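## Task

Take plates B83 and B33 out of plate hotel H1 and drop them into the bin WASTE, which has to stay upright. Every other plate must finish in its original slot, resting home without the robot's help. At the end the gripper must be open and moved away.

## Robot and tools

ROBOT. One six-joint arm (Doosan M1013) carrying a Robotiq 140 two-finger gripper. There is only one arm, so every motion row controls that single gripper. Joints from base outward: waist, shoulder, elbow, forearm roll, wrist pitch, wrist roll. The elbow cannot fully straighten.

FRAMES. The scene frame starts on the table surface under the arm base; +z is up, and +y lies to the left when facing along +x. Positions are in metres. The gripper has its own axes: its fingers extend along gripper +z and open/close along gripper y. end_effector_position is the point midway between the pads when shut; closed fingertips stick out about 33 mm past it (about 9 mm when wide open), and closing pushes the tips roughly 24 mm further out, so keep that clearance above surfaces.

execute_actions(actions). actions is a list run in order; an empty list just returns state and images. Each action may hold "rows", "steps" and "until".
- rows: 1 to 15 rows, each applied for one control step of 1/30 s. Each row is nine numbers, all in [-1, 1], in this order: dx, dy, dz, rx, ry, rz, position, force_limit, speed.
- dx, dy, dz, rx, ry, rz: an offset, not a pose. It is measured in the gripper's own axes from the gripper pose measured when the action began (for the first action in a call, the last pose a result reported). Rows do not add up; each is relative to that same start. Scale: 1.0 equals 0.6 m for dx/dy/dz and 180 degrees for rx/ry/rz, which together form one rotation vector. Per step the commanded pose is clipped to 70 mm and 16 degrees from the current measured pose; position has priority over orientation when both cannot be met.
- position: absolute finger command. +1 is fully open (140 mm), about -0.8 is where the pads touch, -1 closes until blocked.
- force_limit: grip force, roughly 14 N at -1, 60 N at 0, 107 N at +1 for parts up to 40 mm wide.
- speed: pad closing/opening rate, roughly 30 mm/s at -1, 140 at 0, 250 at +1.
- steps: integer 1 to 450, at least the row count, default 15. After the final row the arm keeps heading for that row's target and the gripper keeps its command, so allow enough steps for long moves. If a move is cut short, send the remainder in a new action rather than trusting the arm to finish.
- until: stops the action early once every listed condition holds; it only reads devices and does not brake the arm. The only device is scanner, with fields code (a lowercase ID string such as "b83", or "no_read") and reads (count of changes from no_read to an ID). Numbers need a comparison pair like [">=", 2]; strings can be given plainly or with "=" / "!=". Any out-of-range value or unknown name rejects the whole call before motion.

Smooth motion: ramp dx/dy/dz up gradually, e.g. adding 0.01 per row (6 mm per step), since abrupt starts can shake a held plate loose.

RESULTS. The state line shows end_effector_position, end_effector_quat_wxyz, and linear (m/s) and angular (rad/s) velocity in the scene frame; reported hand position gets less accurate at long reach. "Hand target" is the pose the controller is currently steering toward. "pose unreachable" means the clearance check (which treats the base mount as part of the arm) altered or blocked the command; the arm then stops soon and waits for new rows. object_status: 0 moving, 1 blocked while opening, 2 blocked while closing (a real grip), 3 reached the command or pads met (thin items may still be held). position_measured is in counts, nonlinear: 3 fully open, 230 pads together. Fingers that stopped stay put until position changes by 0.01 or more; to squeeze harder, raise force_limit and flip position between -1 and -0.98. Scanner code and reads are also shown. MOTOR HOT warns of heating from holding loads; reaching the limit brakes the arm (OVER-TEMPERATURE FAULT).

FAULTS TO AVOID. A joint torque at its load limit (waist 319, shoulder 319, elbow 150, forearm roll/wrist pitch/wrist roll 42.3 N m, held weight included) or any external force of 144 N halts the arm for 10 s and drops the rest of that call. Avoid hard pushes, slams, dropping plates, and anything leaving the table. Outside disturbances may occasionally pull on a held part or nudge loose items.

THE SCENE. H1 is a hotel with 6 slots numbered from the bottom. Each plate shows its ID on a front label. A plate is home when flat on its shelf, short end facing out, pushed fully against the back stop; releasing one far short of that may let it tip off. To confirm an ID, lay the plate flat in nest RD with well A1 at the corner marked A1 and keep the scanner's line of sight clear. On labelled items, well A1 sits at the labelled short end, in the corner opposite the labelled long side. WASTE is loose on the table and must stay upright; release a plate only when it lies entirely inside the bin.

zoom_image(camera, region): enlarged view of the latest image from cam_head_left (896x504), cam_head_right (896x504) or cam_wrist (616x616, fisheye). region is [x0, y0, x1, y1] in pixels from the top-left corner, at most 504 by 504. Images arrive in that camera order; calibration data (intrinsics and world-to-camera transforms) is supplied and may be slightly off.

read_manual(section): returns licence text only, default "licences"; no motion.

finished_scene(scene): closes the current scene (give its number) once the robot has held the final command, reports success, and opens the next task. It is irreversible, so check that both plates are in WASTE, the others are home, and the gripper is open and clear first.

Each tool is called as name(argument=value, ...), one argument or row to a line, values as JSON.

## Session

execute_actions(
  actions=[],
)

Scene clock: 0.00 s.
end_effector_position=(+0.5154, -0.3846, +0.3129) position_measured=3 object_status=3 end_effector_quat_wxyz=(-0.335, +0.351, +0.594, -0.642) end_effector_velocity=(+0.001, +0.001, +0.000) end_effector_angular_velocity=(-0.001, -0.001, +0.002)
Joint positions: [-0.321  0.756  1.588 -1.057  2.09  -0.637]
Joint velocities: [ 0.001 -0.    -0.    -0.    -0.001  0.001]
Hand target: +0.515, -0.385, +0.313; -0.335, +0.351, +0.594, -0.642
scanner: code=no_read reads=0

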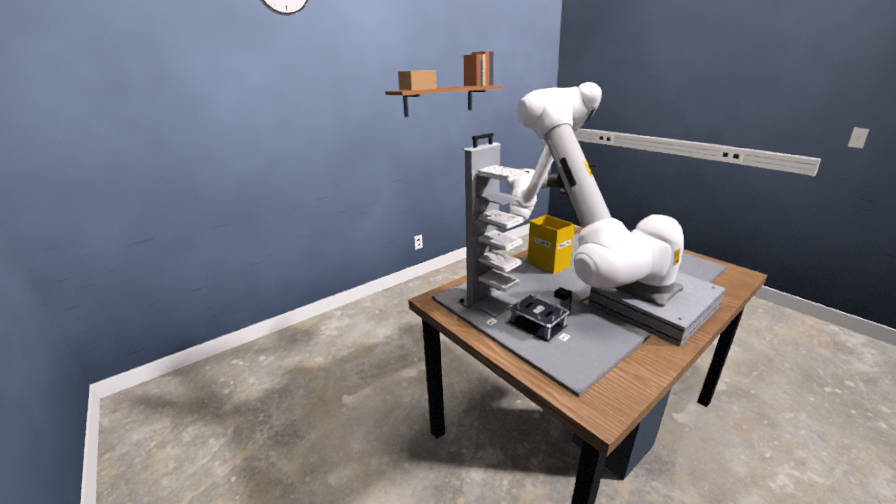

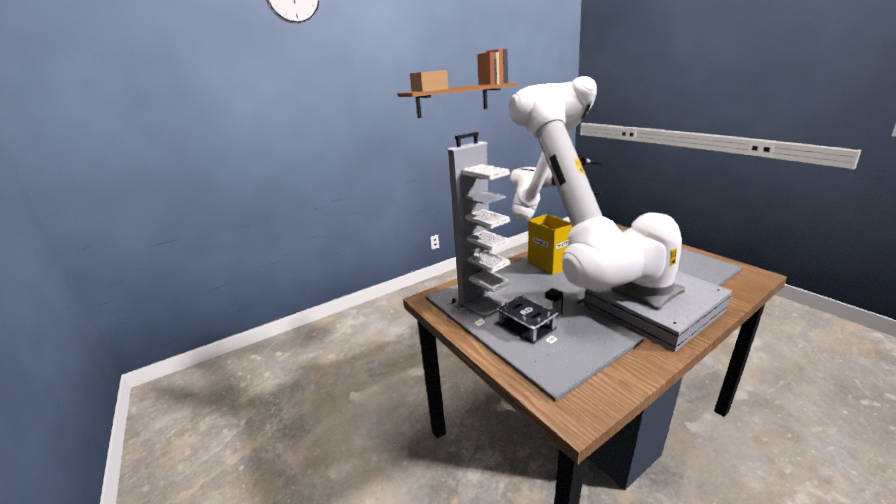

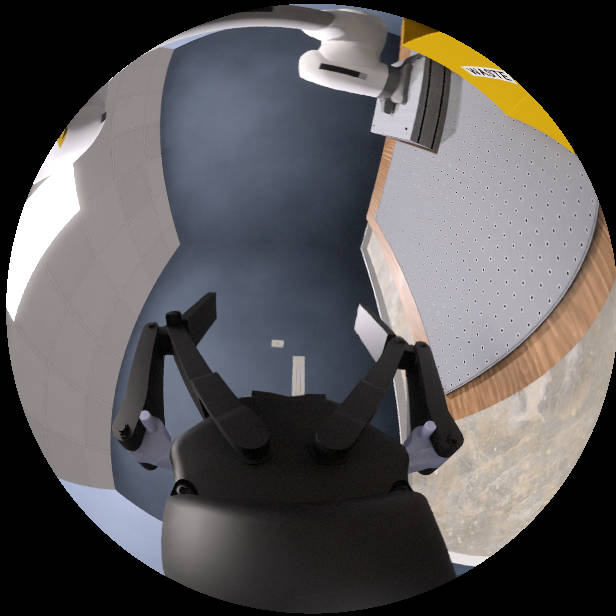

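zoom_image(
  camera="cam_head_left",
  region=[430, 120, 640, 350],
)

zoom_image(
  camera="cam_head_right",
  region=[430, 120, 640, 350],
)

Region (430, 120, 640, 350) of cam_head_left's 896x504 image, scaled by 2.191, with more detail than that image has; it fills the left 460 columns of this view, and the rest is white.

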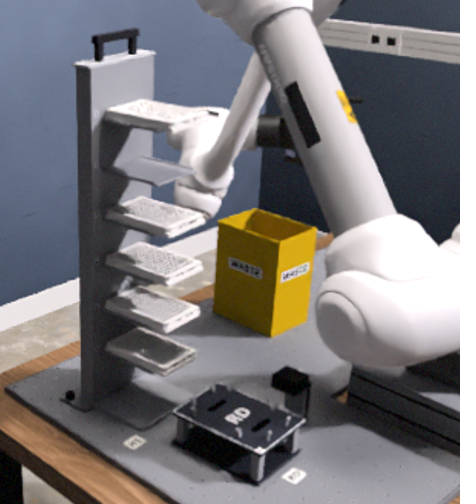

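Region (430, 120, 640, 350) of cam_head_right's 896x504 image, scaled by 2.191, with more detail than that image has; it fills the left 460 columns of this view, and the rest is white.

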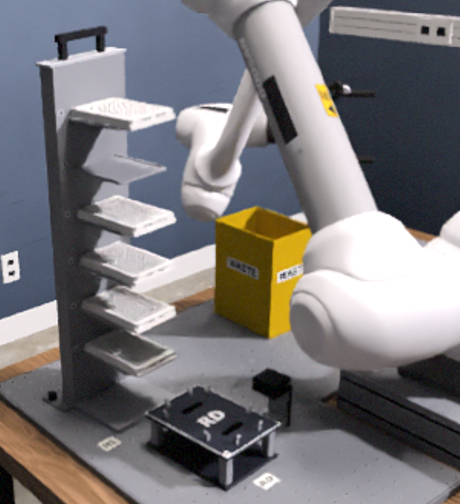

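execute_actions(
  actions=[
    {"rows":[[0,-0.15,-0.2,-0.5,0,0,1,0,0]],"steps":75},
  ],
)

Scene clock: 16.63 s.
end_effector_position=(+0.6179, -0.3152, +0.3965) position_measured=3 object_status=3 end_effector_quat_wxyz=(+0.010, +0.485, +0.874, -0.033) end_effector_velocity=(+0.000, +0.001, +0.000) end_effector_angular_velocity=(-0.000, -0.001, +0.001)
Joint positions: [-0.521  0.237  1.536 -0.054  1.359 -1.048]
Joint velocities: [ 0.001 -0.001 -0.     0.    -0.     0.   ]
Hand target: +0.618, -0.315, +0.397; +0.010, +0.485, +0.874, -0.033
Off the commanded pose: 0.001 m, 0 deg.
scanner: code=no_read reads=0
camera_calibration (this result's frames):
cam_wrist: T_world_to_cam=[[0.796143, 0.599771, 0.0801976, -0.357834], [0.529035, -0.754247, 0.388888, -0.711422], [0.293732, -0.267183, -0.917788, 0.278965], [0, 0, 0, 1]] pos_world=[0.579313, -0.247435, 0.561391]

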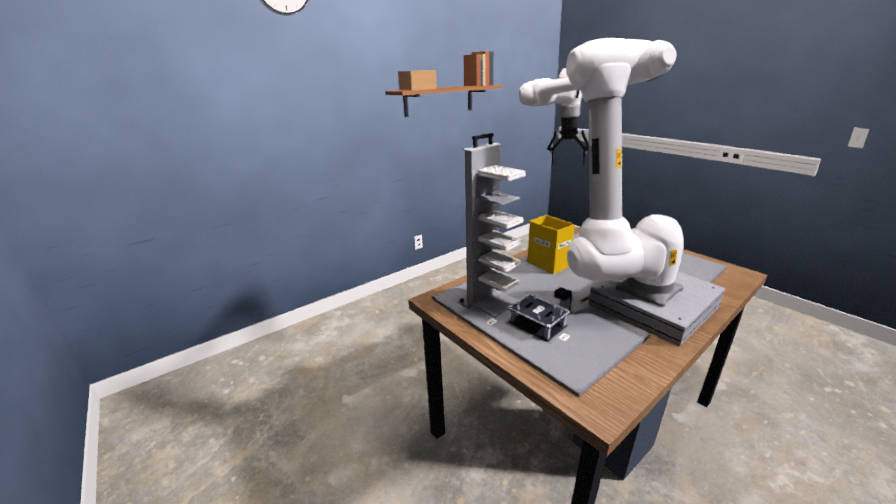

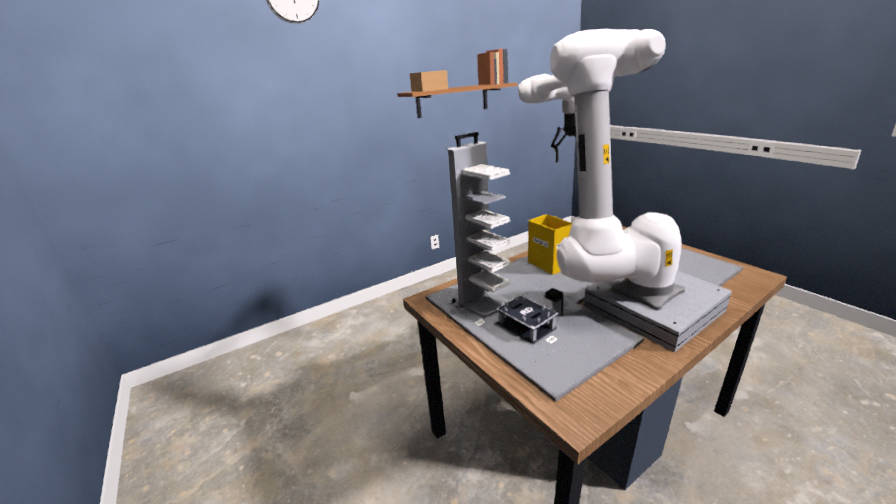

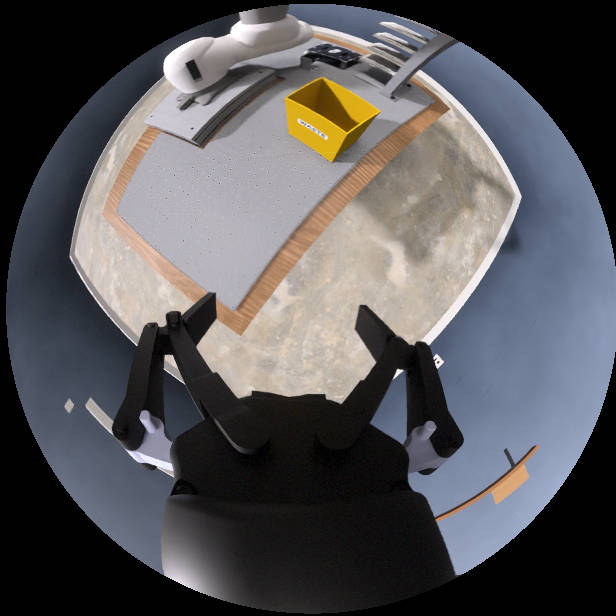

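execute_actions(
  actions=[
    {"rows":[[0.588,-0.03,-0.278,0,0,0.611,1,0,0]],"steps":70},
    {"rows":[[-0.4,-0.6,0.1,0,0.33,0,1,0,0]],"steps":80},
  ],
)

Scene clock: 27.37 s.
end_effector_position=(+0.1080, +0.2838, +0.4677) position_measured=3 object_status=3 end_effector_quat_wxyz=(-0.026, +0.868, +0.107, +0.484) end_effector_velocity=(+0.013, -0.028, +0.015) end_effector_angular_velocity=(-0.208, +0.039, -0.156)
Joint positions: [-0.823 -1.613  2.268  0.799  1.708  0.981]
Joint velocities: [-0.159  0.018 -0.094 -0.121  0.07  -0.132]
Hand target: +0.108, +0.283, +0.468; -0.023, +0.869, +0.107, +0.483
Off the commanded pose: 0.002 m, 0 deg.
scanner: code=no_read reads=0
camera_calibration (this result's frames):
cam_wrist: T_world_to_cam=[[0.140097, -0.970084, 0.198266, 0.144316], [-0.757755, -0.233934, -0.609165, 0.440542], [0.637323, -0.064895, -0.76786, 0.489422], [0, 0, 0, 1]] pos_world=[0.00168492, 0.274818, 0.615557]

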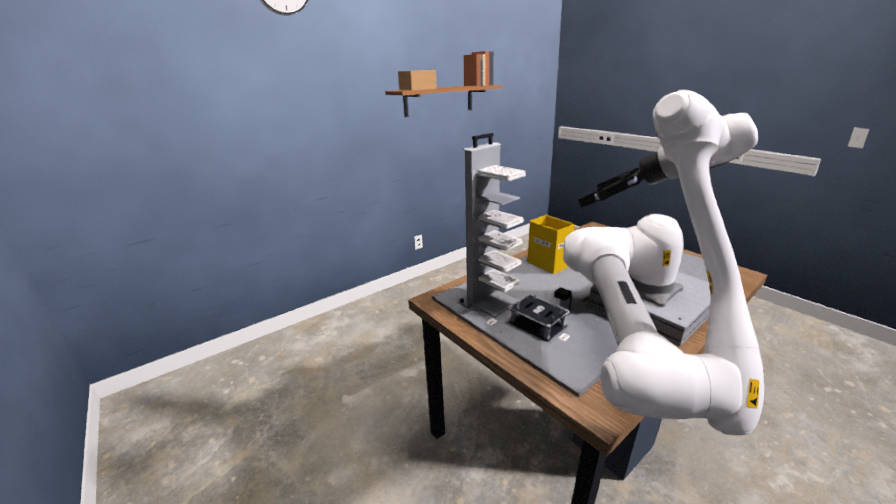

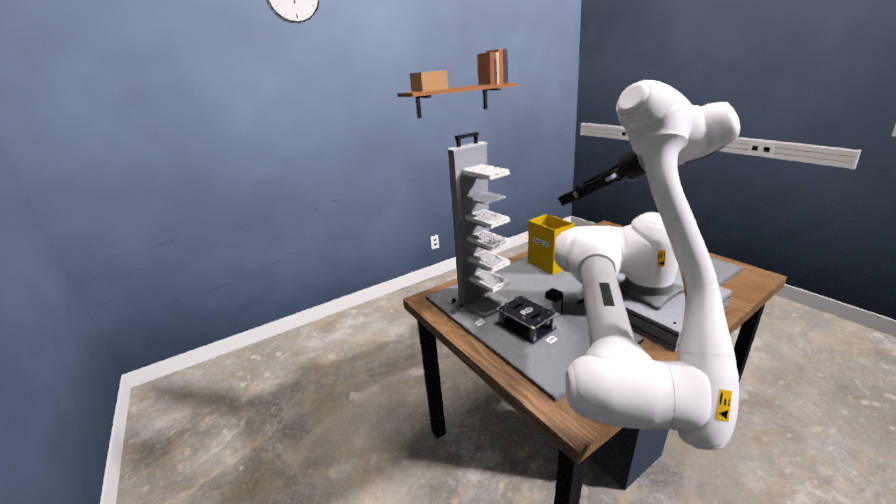

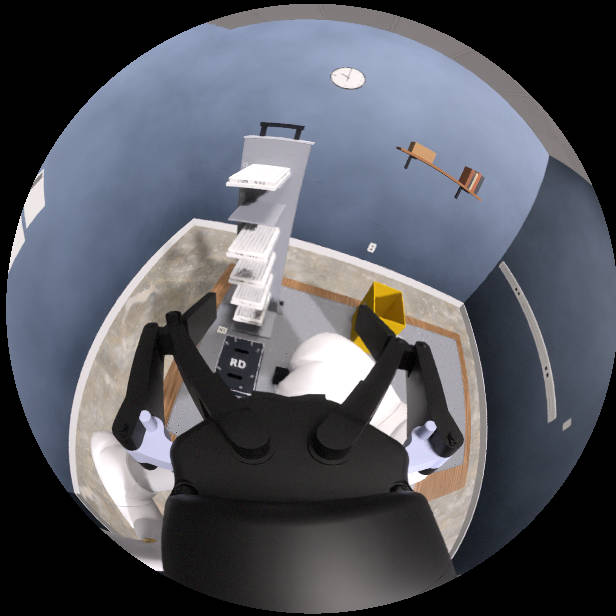

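zoom_image(
  camera="cam_wrist",
  region=[200, 150, 320, 340],
)

Region (200, 150, 320, 340) of cam_wrist's 616x616 image, scaled by 2.653, with more detail than that image has; it fills the left 318 columns of this view, and the rest is white.

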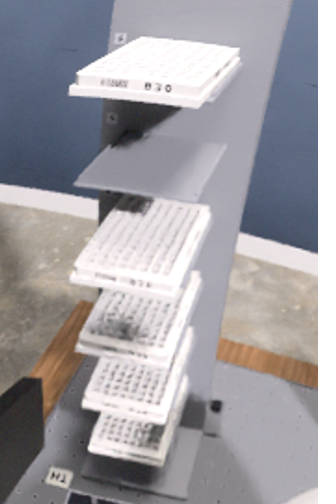

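execute_actions(
  actions=[
    {"rows":[[0.4,0.84,0.35,0,0,0,1,0,0]],"steps":90},
    {"rows":[[0,0,0,0,-0.33,0,1,0,0]],"steps":45},
  ],
)

Scene clock: 39.63 s.
end_effector_position=(+0.5107, -0.1384, +0.5906) position_measured=3 object_status=3 end_effector_quat_wxyz=(+0.031, +0.994, +0.105, -0.010) end_effector_velocity=(+0.001, +0.000, -0.001) end_effector_angular_velocity=(-0.000, +0.001, +0.001)
Joint positions: [-0.333 -0.037  1.484 -0.049  1.694  1.04 ]
Joint velocities: [ 0.001  0.002  0.    -0.    -0.    -0.001]
Hand target: +0.511, -0.138, +0.591; +0.031, +0.994, +0.105, -0.010
Off the commanded pose: 0.001 m, 0 deg.
scanner: code=no_read reads=0
camera_calibration (this result's frames):
cam_wrist: T_world_to_cam=[[0.289882, -0.938491, 0.187624, -0.411856], [-0.906092, -0.205995, 0.369545, 0.223316], [-0.308165, -0.277129, -0.910073, 0.837259], [0, 0, 0, 1]] pos_world=[0.579749, -0.108492, 0.756716]

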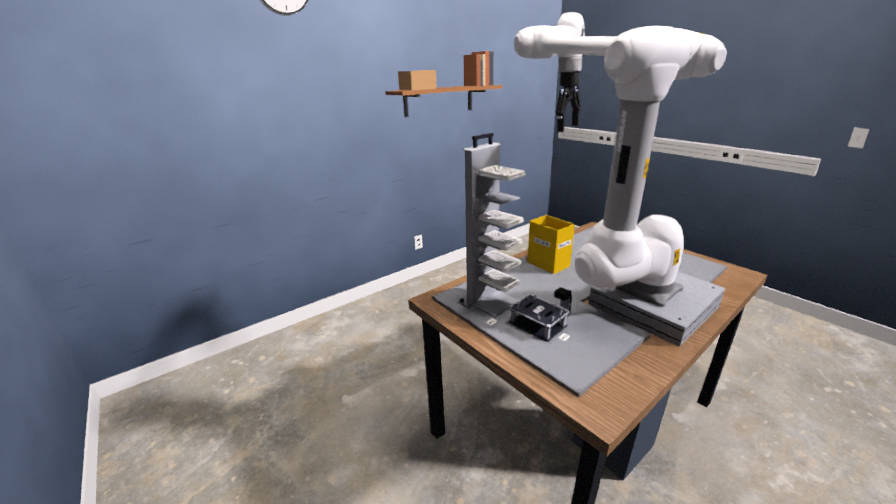

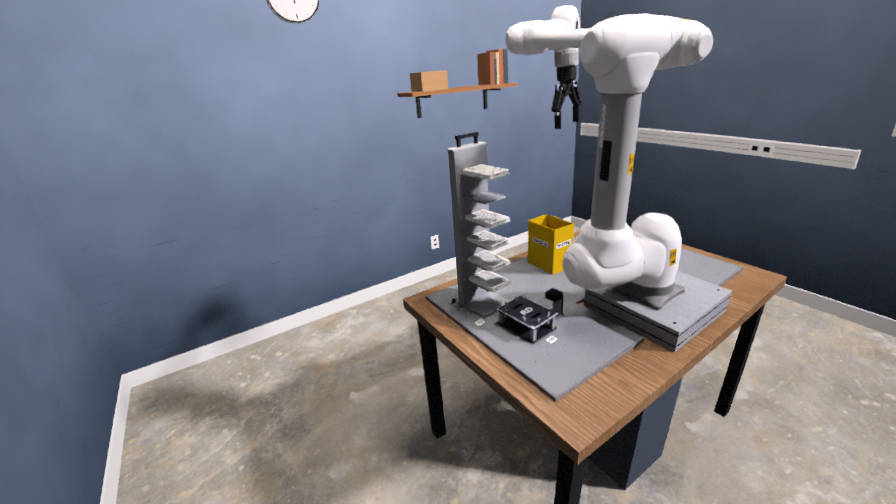

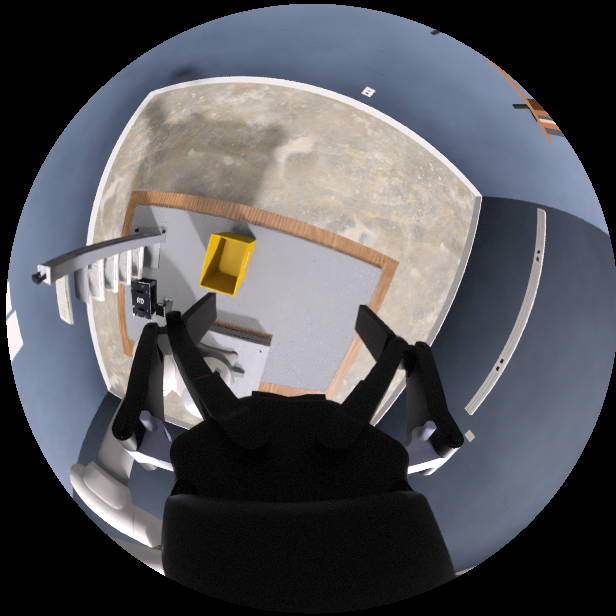

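execute_actions(
  actions=[
    {"rows":[[-0.317,-0.595,0,0.02,0,0.067,1,0,0]],"steps":45},
    {"rows":[[-0.217,-0.35,0,0,0,0,1,0,0]],"steps":35},
    {"rows":[[0,0,0.35,0,0.39,0,1,0,0]],"steps":50},
  ],
)

zoom_image(
  camera="cam_wrist",
  region=[200, 120, 400, 400],
)

Scene clock: 50.83 s.
end_effector_position=(+0.1170, +0.3790, +0.3667) position_measured=3 object_status=3 end_effector_quat_wxyz=(+0.000, +0.823, -0.000, +0.568) end_effector_velocity=(-0.000, +0.000, -0.000) end_effector_angular_velocity=(-0.001, -0.000, +0.000)
Joint positions: [ 1.949 -0.016  2.286 -1.044  1.614  3.943]
Joint velocities: [ 0.001  0.001 -0.     0.001  0.     0.001]
Hand target: +0.117, +0.379, +0.367; +0.000, +0.823, -0.000, +0.568
Off the commanded pose: 0.001 m, 0 deg.
scanner: code=no_read reads=0
camera_calibration (this result's frames):
cam_wrist: T_world_to_cam=[[-0.0947881, -0.987657, 0.124694, 0.3166], [-0.654692, -0.0325128, -0.755196, 0.373193], [0.749929, -0.15322, -0.643529, 0.38706], [0, 0, 0, 1]] pos_world=[-0.0159315, 0.384131, 0.491441]

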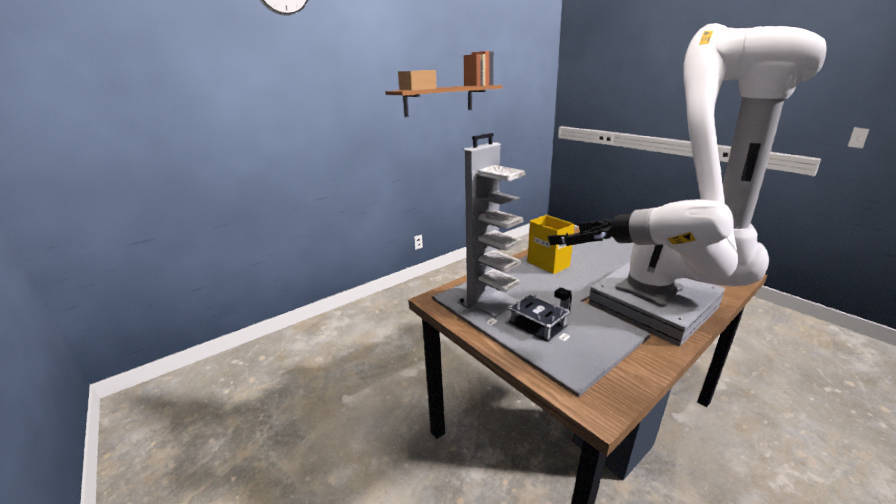

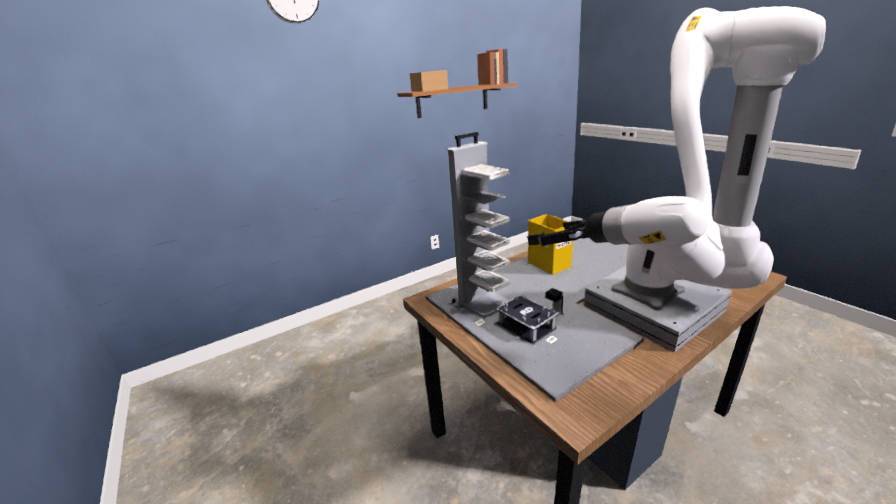

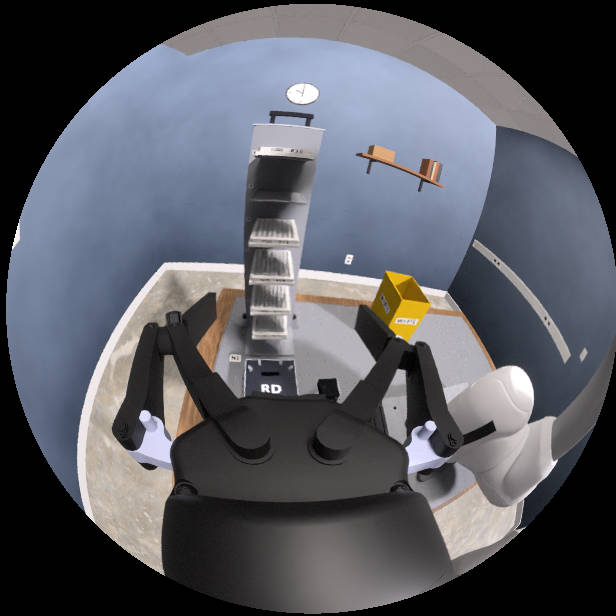

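Region (200, 120, 400, 400) of cam_wrist's 616x616 image, scaled by 1.800, with more detail than that image has; it fills the left 360 columns of this view, and the rest is white.

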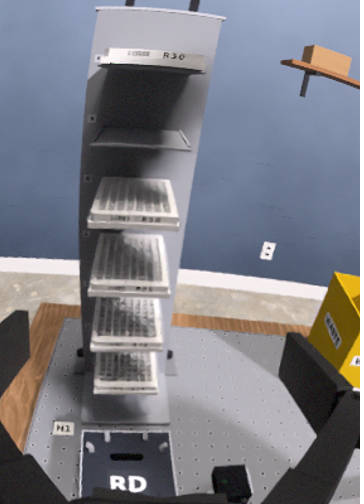

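execute_actions(
  actions=[
    {"rows":[[-0.112,0,0.22,0,0.115,0,1,0,0]],"steps":30},
  ],
)

zoom_image(
  camera="cam_wrist",
  region=[220, 150, 350, 380],
)

Scene clock: 54.93 s.
end_effector_position=(+0.2162, +0.3792, +0.2572) position_measured=3 object_status=3 end_effector_quat_wxyz=(-0.000, +0.707, -0.000, +0.707) end_effector_velocity=(-0.001, +0.000, +0.000) end_effector_angular_velocity=(+0.000, +0.000, +0.001)
Joint positions: [ 1.764  0.399  2.469 -1.366  1.625  4.462]
Joint velocities: [ 0.001 -0.001 -0.     0.    -0.    -0.001]
Hand target: +0.216, +0.379, +0.257; -0.000, +0.707, -0.000, +0.707
Off the commanded pose: 0.001 m, 0 deg.
scanner: code=no_read reads=0
camera_calibration (this result's frames):
cam_wrist: T_world_to_cam=[[-0.131805, -0.987794, 0.0830089, 0.358671], [-0.345064, -0.0327818, -0.938007, 0.33564], [0.929278, -0.152278, -0.336531, 0.12416], [0, 0, 0, 1]] pos_world=[0.0477131, 0.384203, 0.326843]

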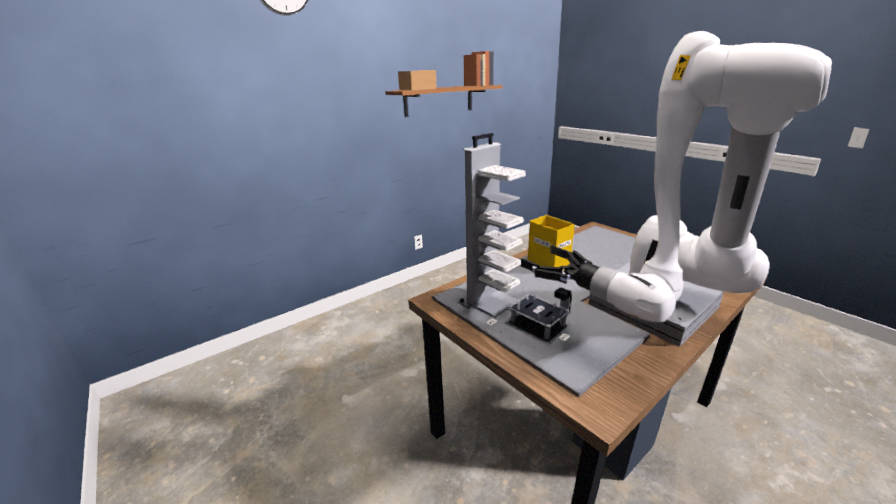

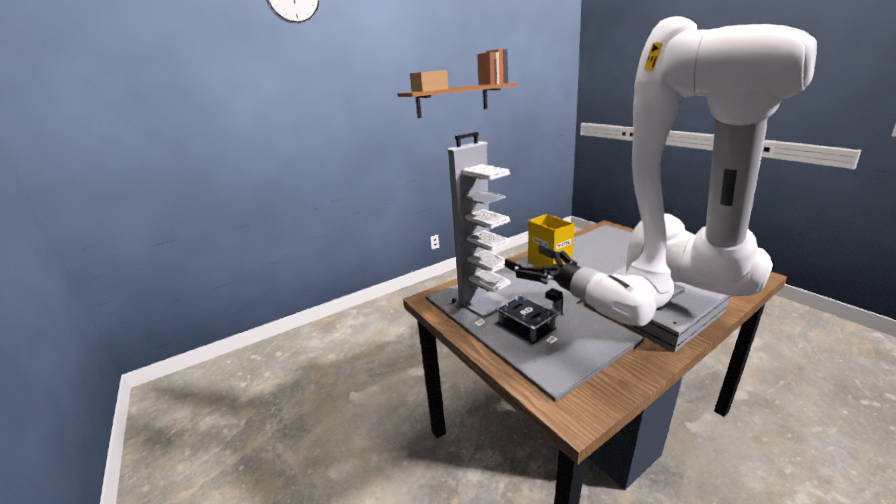

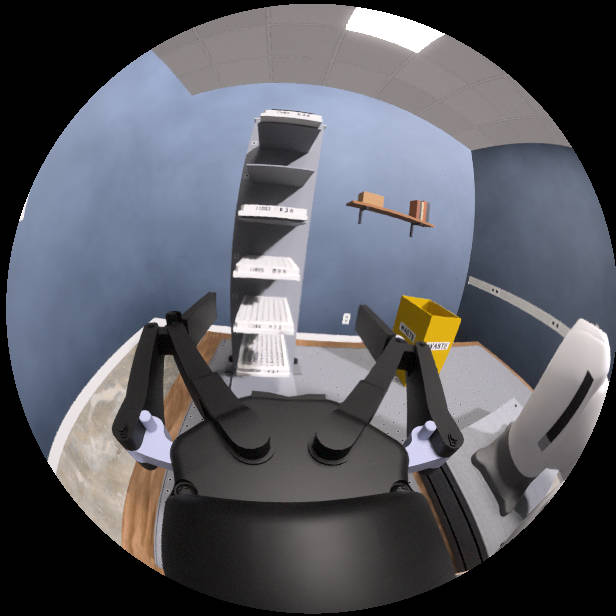

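Region (220, 150, 350, 380) of cam_wrist's 616x616 image, scaled by 2.191, with more detail than that image has; it fills the left 285 columns of this view, and the rest is white.

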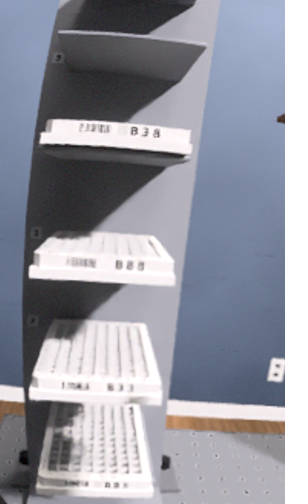

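execute_actions(
  actions=[
    {"rows":[[-0.08,-0.043,0.1,0,0,0,1,0,0]],"steps":25},
  ],
)

zoom_image(
  camera="cam_wrist",
  region=[180, 230, 400, 410],
)

zoom_image(
  camera="cam_head_left",
  region=[460, 220, 620, 340],
)

Scene clock: 61.27 s.
end_effector_position=(+0.2760, +0.4051, +0.2091) position_measured=3 object_status=3 end_effector_quat_wxyz=(-0.000, +0.707, -0.000, +0.707) end_effector_velocity=(+0.000, -0.000, +0.000) end_effector_angular_velocity=(+0.001, +0.000, -0.001)
Joint positions: [ 1.606  0.526  2.447 -1.517  1.577  4.561]
Joint velocities: [-0.    -0.001  0.     0.001  0.     0.   ]
Hand target: +0.276, +0.405, +0.209; -0.000, +0.707, -0.000, +0.707
Off the commanded pose: 0.000 m, 0 deg.
scanner: code=no_read reads=0
camera_calibration (this result's frames):
cam_wrist: T_world_to_cam=[[-0.131634, -0.987818, 0.082993, 0.396062], [-0.344974, -0.0328403, -0.938038, 0.312015], [0.929336, -0.152108, -0.336448, 0.0562171], [0, 0, 0, 1]] pos_world=[0.107528, 0.410035, 0.278726]

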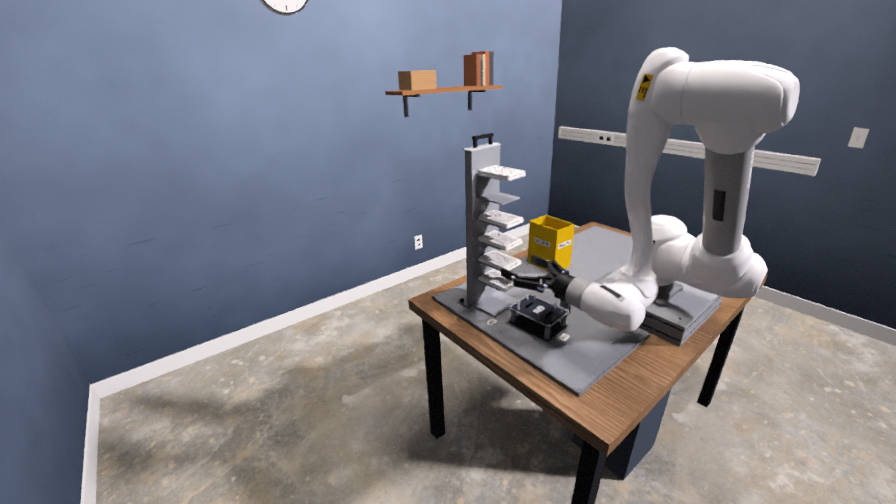

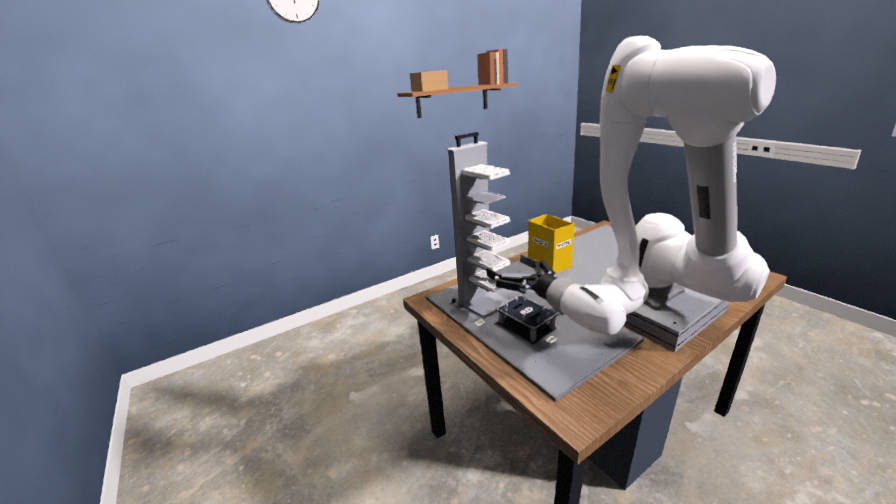

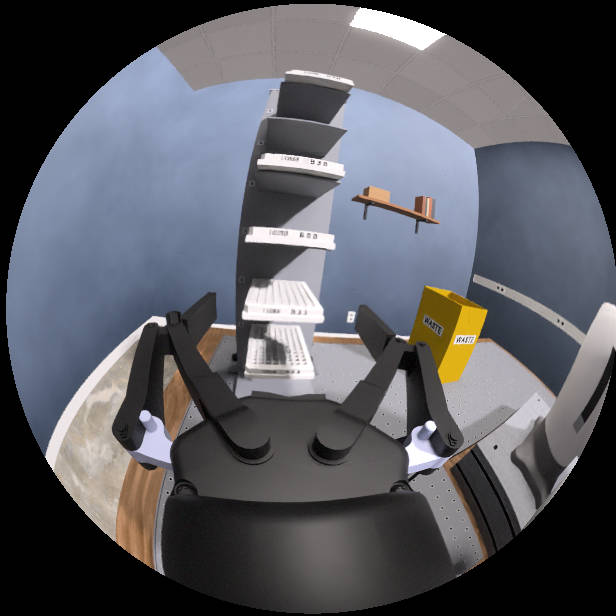

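Region (180, 230, 400, 410) of cam_wrist's 616x616 image, scaled by 2.291, with more detail than that image has; it fills the top 412 rows of this view, and the rest is white.

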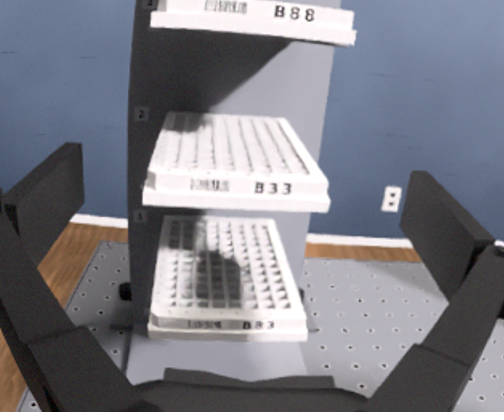

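Region (460, 220, 620, 340) of cam_head_left's 896x504 image, scaled by 3.150, with more detail than that image has; it fills the top 378 rows of this view, and the rest is white.

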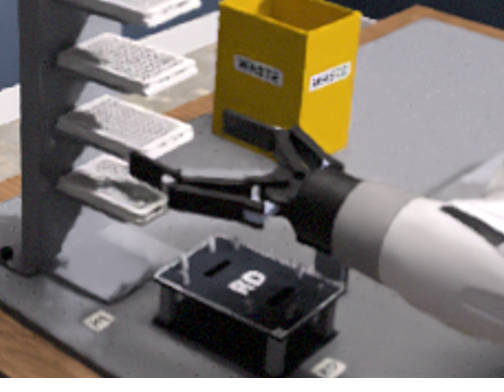

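execute_actions(
  actions=[
    {"rows":[[-0.014,-0.005,0.11,0,0,0,1,0,0]],"steps":22},
  ],
)

zoom_image(
  camera="cam_head_left",
  region=[460, 220, 620, 340],
)

Scene clock: 65.03 s.
end_effector_position=(+0.3419, +0.4081, +0.2005) position_measured=3 object_status=3 end_effector_quat_wxyz=(-0.000, +0.707, -0.000, +0.707) end_effector_velocity=(+0.000, -0.000, -0.001) end_effector_angular_velocity=(-0.002, +0.000, -0.001)
Joint positions: [ 1.444  0.547  2.447 -1.678  1.552  4.583]
Joint velocities: [-0.     0.001 -0.     0.001 -0.    -0.001]
Hand target: +0.342, +0.408, +0.201; -0.000, +0.707, -0.000, +0.707
Off the commanded pose: 0.000 m, 0 deg.
scanner: code=no_read reads=0
camera_calibration (this result's frames):
cam_wrist: T_world_to_cam=[[-0.131575, -0.987826, 0.0829895, 0.408431], [-0.344898, -0.0328697, -0.938065, 0.326843], [0.929373, -0.152049, -0.336374, -0.00751262], [0, 0, 0, 1]] pos_world=[0.173449, 0.41306, 0.270177]

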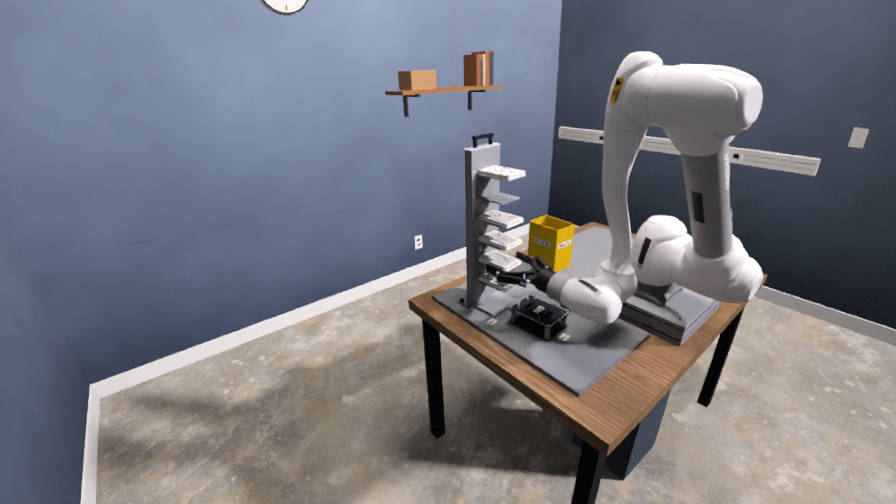

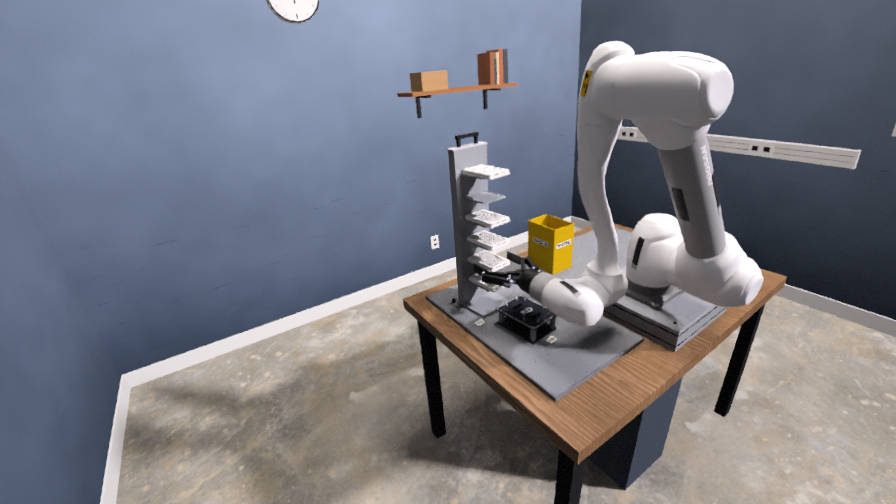

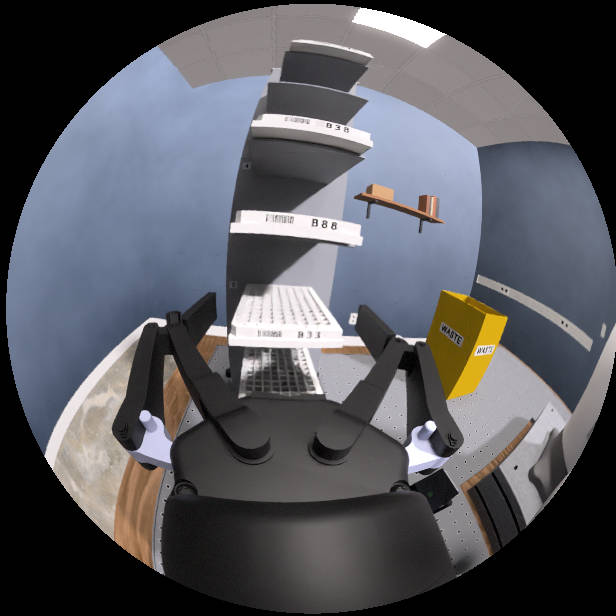

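Region (460, 220, 620, 340) of cam_head_left's 896x504 image, scaled by 3.150, with more detail than that image has; it fills the top 378 rows of this view, and the rest is white.

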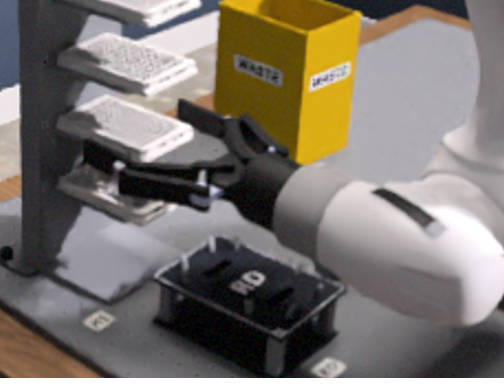

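execute_actions(
  actions=[
    {"rows":[[0.004,0,0.02,0,0,0,1,0,0]],"steps":8},
    {"rows":[[0,0,0,0,0,0,-1,0,0]],"steps":25},
    {"rows":[[0.008,0,0,0,0,0,-1,0,0],[0.01,0,-0.01,0,0,0,-1,0,0],[0.01,0,-0.02,0,0,0,-1,0,0],[0.01,0,-0.03,0,0,0,-1,0,0],[0.01,0,-0.04,0,0,0,-1,0,0]],"steps":15},
  ],
)

Scene clock: 82.43 s.
end_effector_position=(+0.3536, +0.4101, +0.2030) position_measured=84 object_status=2 end_effector_quat_wxyz=(-0.002, +0.707, +0.001, +0.707) end_effector_velocity=(-0.000, +0.000, -0.000) end_effector_angular_velocity=(+0.000, +0.000, +0.001)
Joint positions: [ 1.415  0.541  2.446 -1.71   1.546  4.577]
Joint velocities: [ 0.     0.    -0.    -0.001 -0.     0.001]
Hand target: +0.354, +0.409, +0.203; -0.001, +0.707, +0.000, +0.707
Off the commanded pose: 0.002 m, 0 deg.
TORQUE FAULT: the external load on joint 4 (forearm roll) reached its load limit, and the arm stopped for 10 seconds. The arm's remaining commands of this call were not run. The arm holds where it stopped, with its grip as last carried out, and accepts commands again: back off and push less far. The arm stops again, at the same cost, whenever a joint's load reaches its limit.
scanner: code=no_read reads=0
camera_calibration (this result's frames):
cam_wrist: T_world_to_cam=[[-0.127568, -0.988433, 0.0820127, 0.410749], [-0.344612, -0.033365, -0.938152, 0.3334], [0.930037, -0.14794, -0.33637, -0.0191863], [0, 0, 0, 1]] pos_world=[0.185136, 0.414283, 0.272639]

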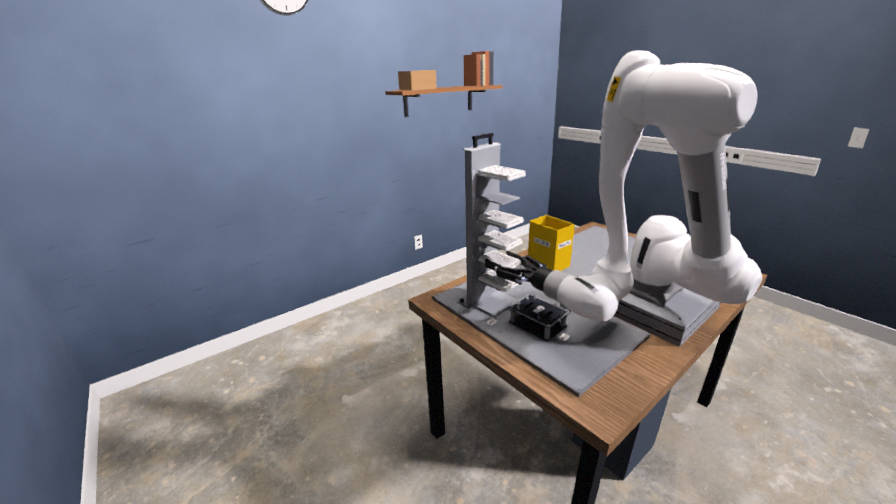

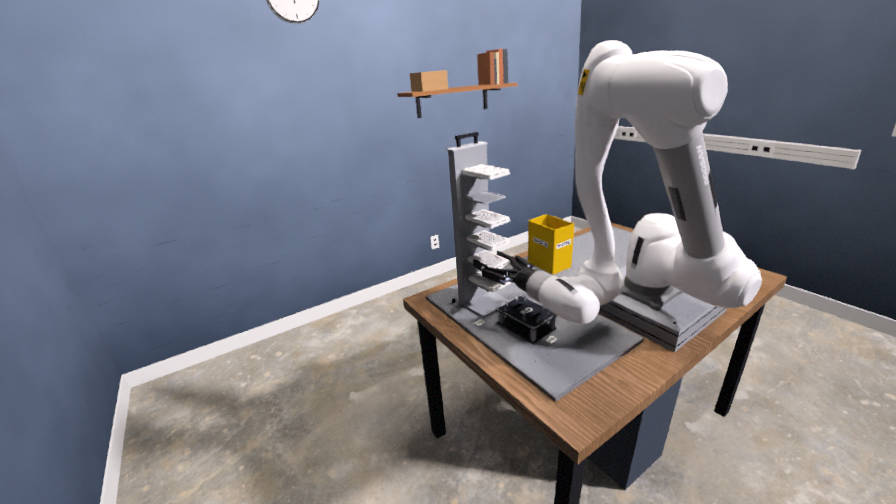

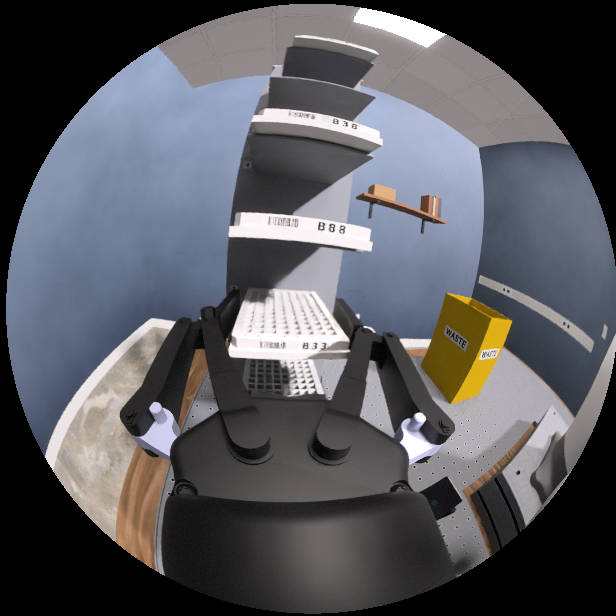

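execute_actions(
  actions=[
    {"rows":[[0,0,0,0,0,0,0.6,0,0]],"steps":10},
    {"rows":[[0,0,-0.065,0,0,0,0.6,0,0]],"steps":15},
    {"rows":[[0,0,0,0,0,0,-1,-0.5,-0.5]],"steps":25},
  ],
)

zoom_image(
  camera="cam_head_right",
  region=[450, 220, 570, 310],
)

Scene clock: 88.13 s.
end_effector_position=(+0.3148, +0.4097, +0.2031) position_measured=87 object_status=2 end_effector_quat_wxyz=(-0.002, +0.707, +0.001, +0.707) end_effector_velocity=(-0.000, -0.000, +0.000) end_effector_angular_velocity=(-0.000, +0.001, +0.001)
Joint positions: [ 1.511  0.541  2.446 -1.616  1.561  4.576]
Joint velocities: [ 0.    -0.001  0.001 -0.    -0.001 -0.   ]
Hand target: +0.315, +0.410, +0.203; -0.002, +0.707, +0.001, +0.707
Off the commanded pose: 0.000 m, 0 deg.
scanner: code=no_read reads=0
camera_calibration (this result's frames):
cam_wrist: T_world_to_cam=[[-0.128034, -0.988363, 0.082132, 0.405477], [-0.344643, -0.0333132, -0.938142, 0.320079], [0.929961, -0.14842, -0.336368, 0.0171023], [0, 0, 0, 1]] pos_world=[0.146323, 0.41396, 0.27273]

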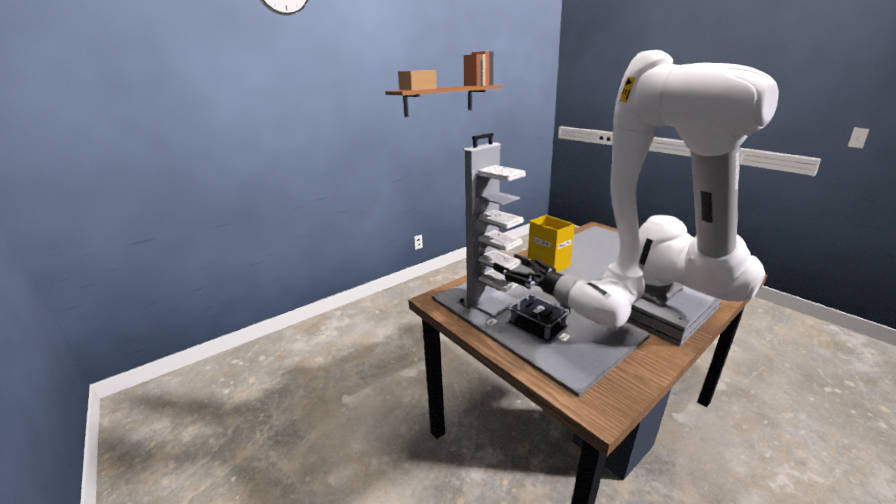

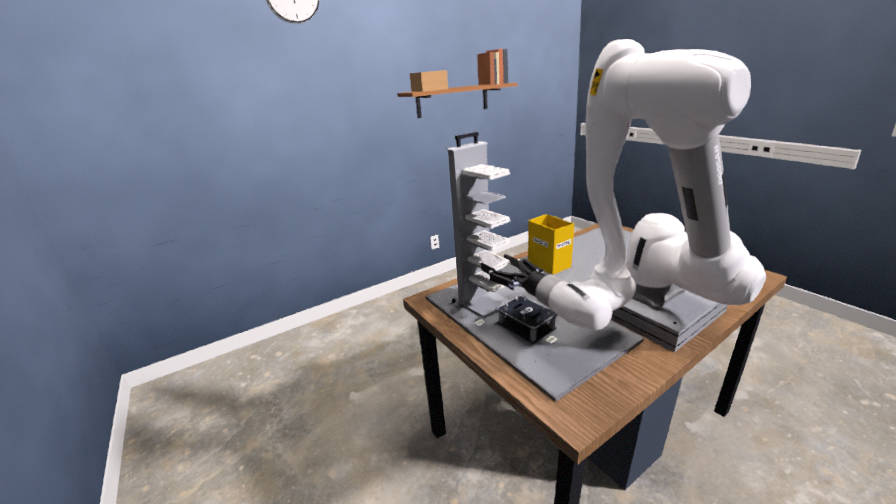

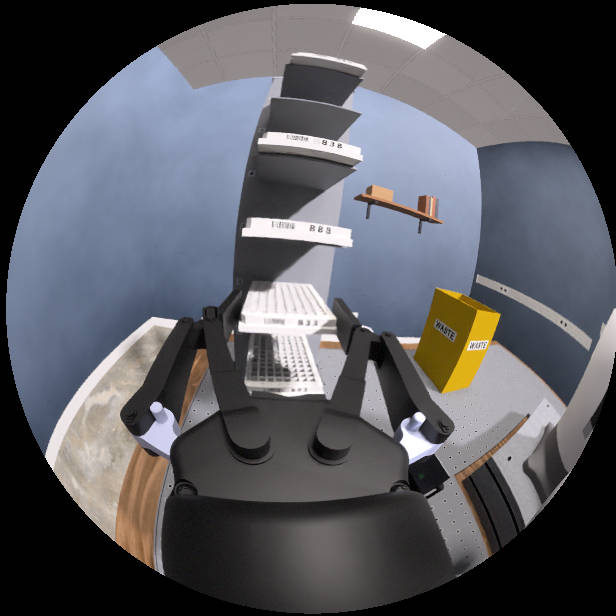

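Region (450, 220, 570, 310) of cam_head_right's 896x504 image, scaled by 4.200, with more detail than that image has; it fills the top 378 rows of this view, and the rest is white.

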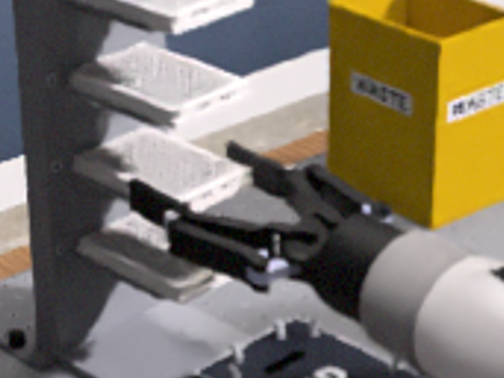

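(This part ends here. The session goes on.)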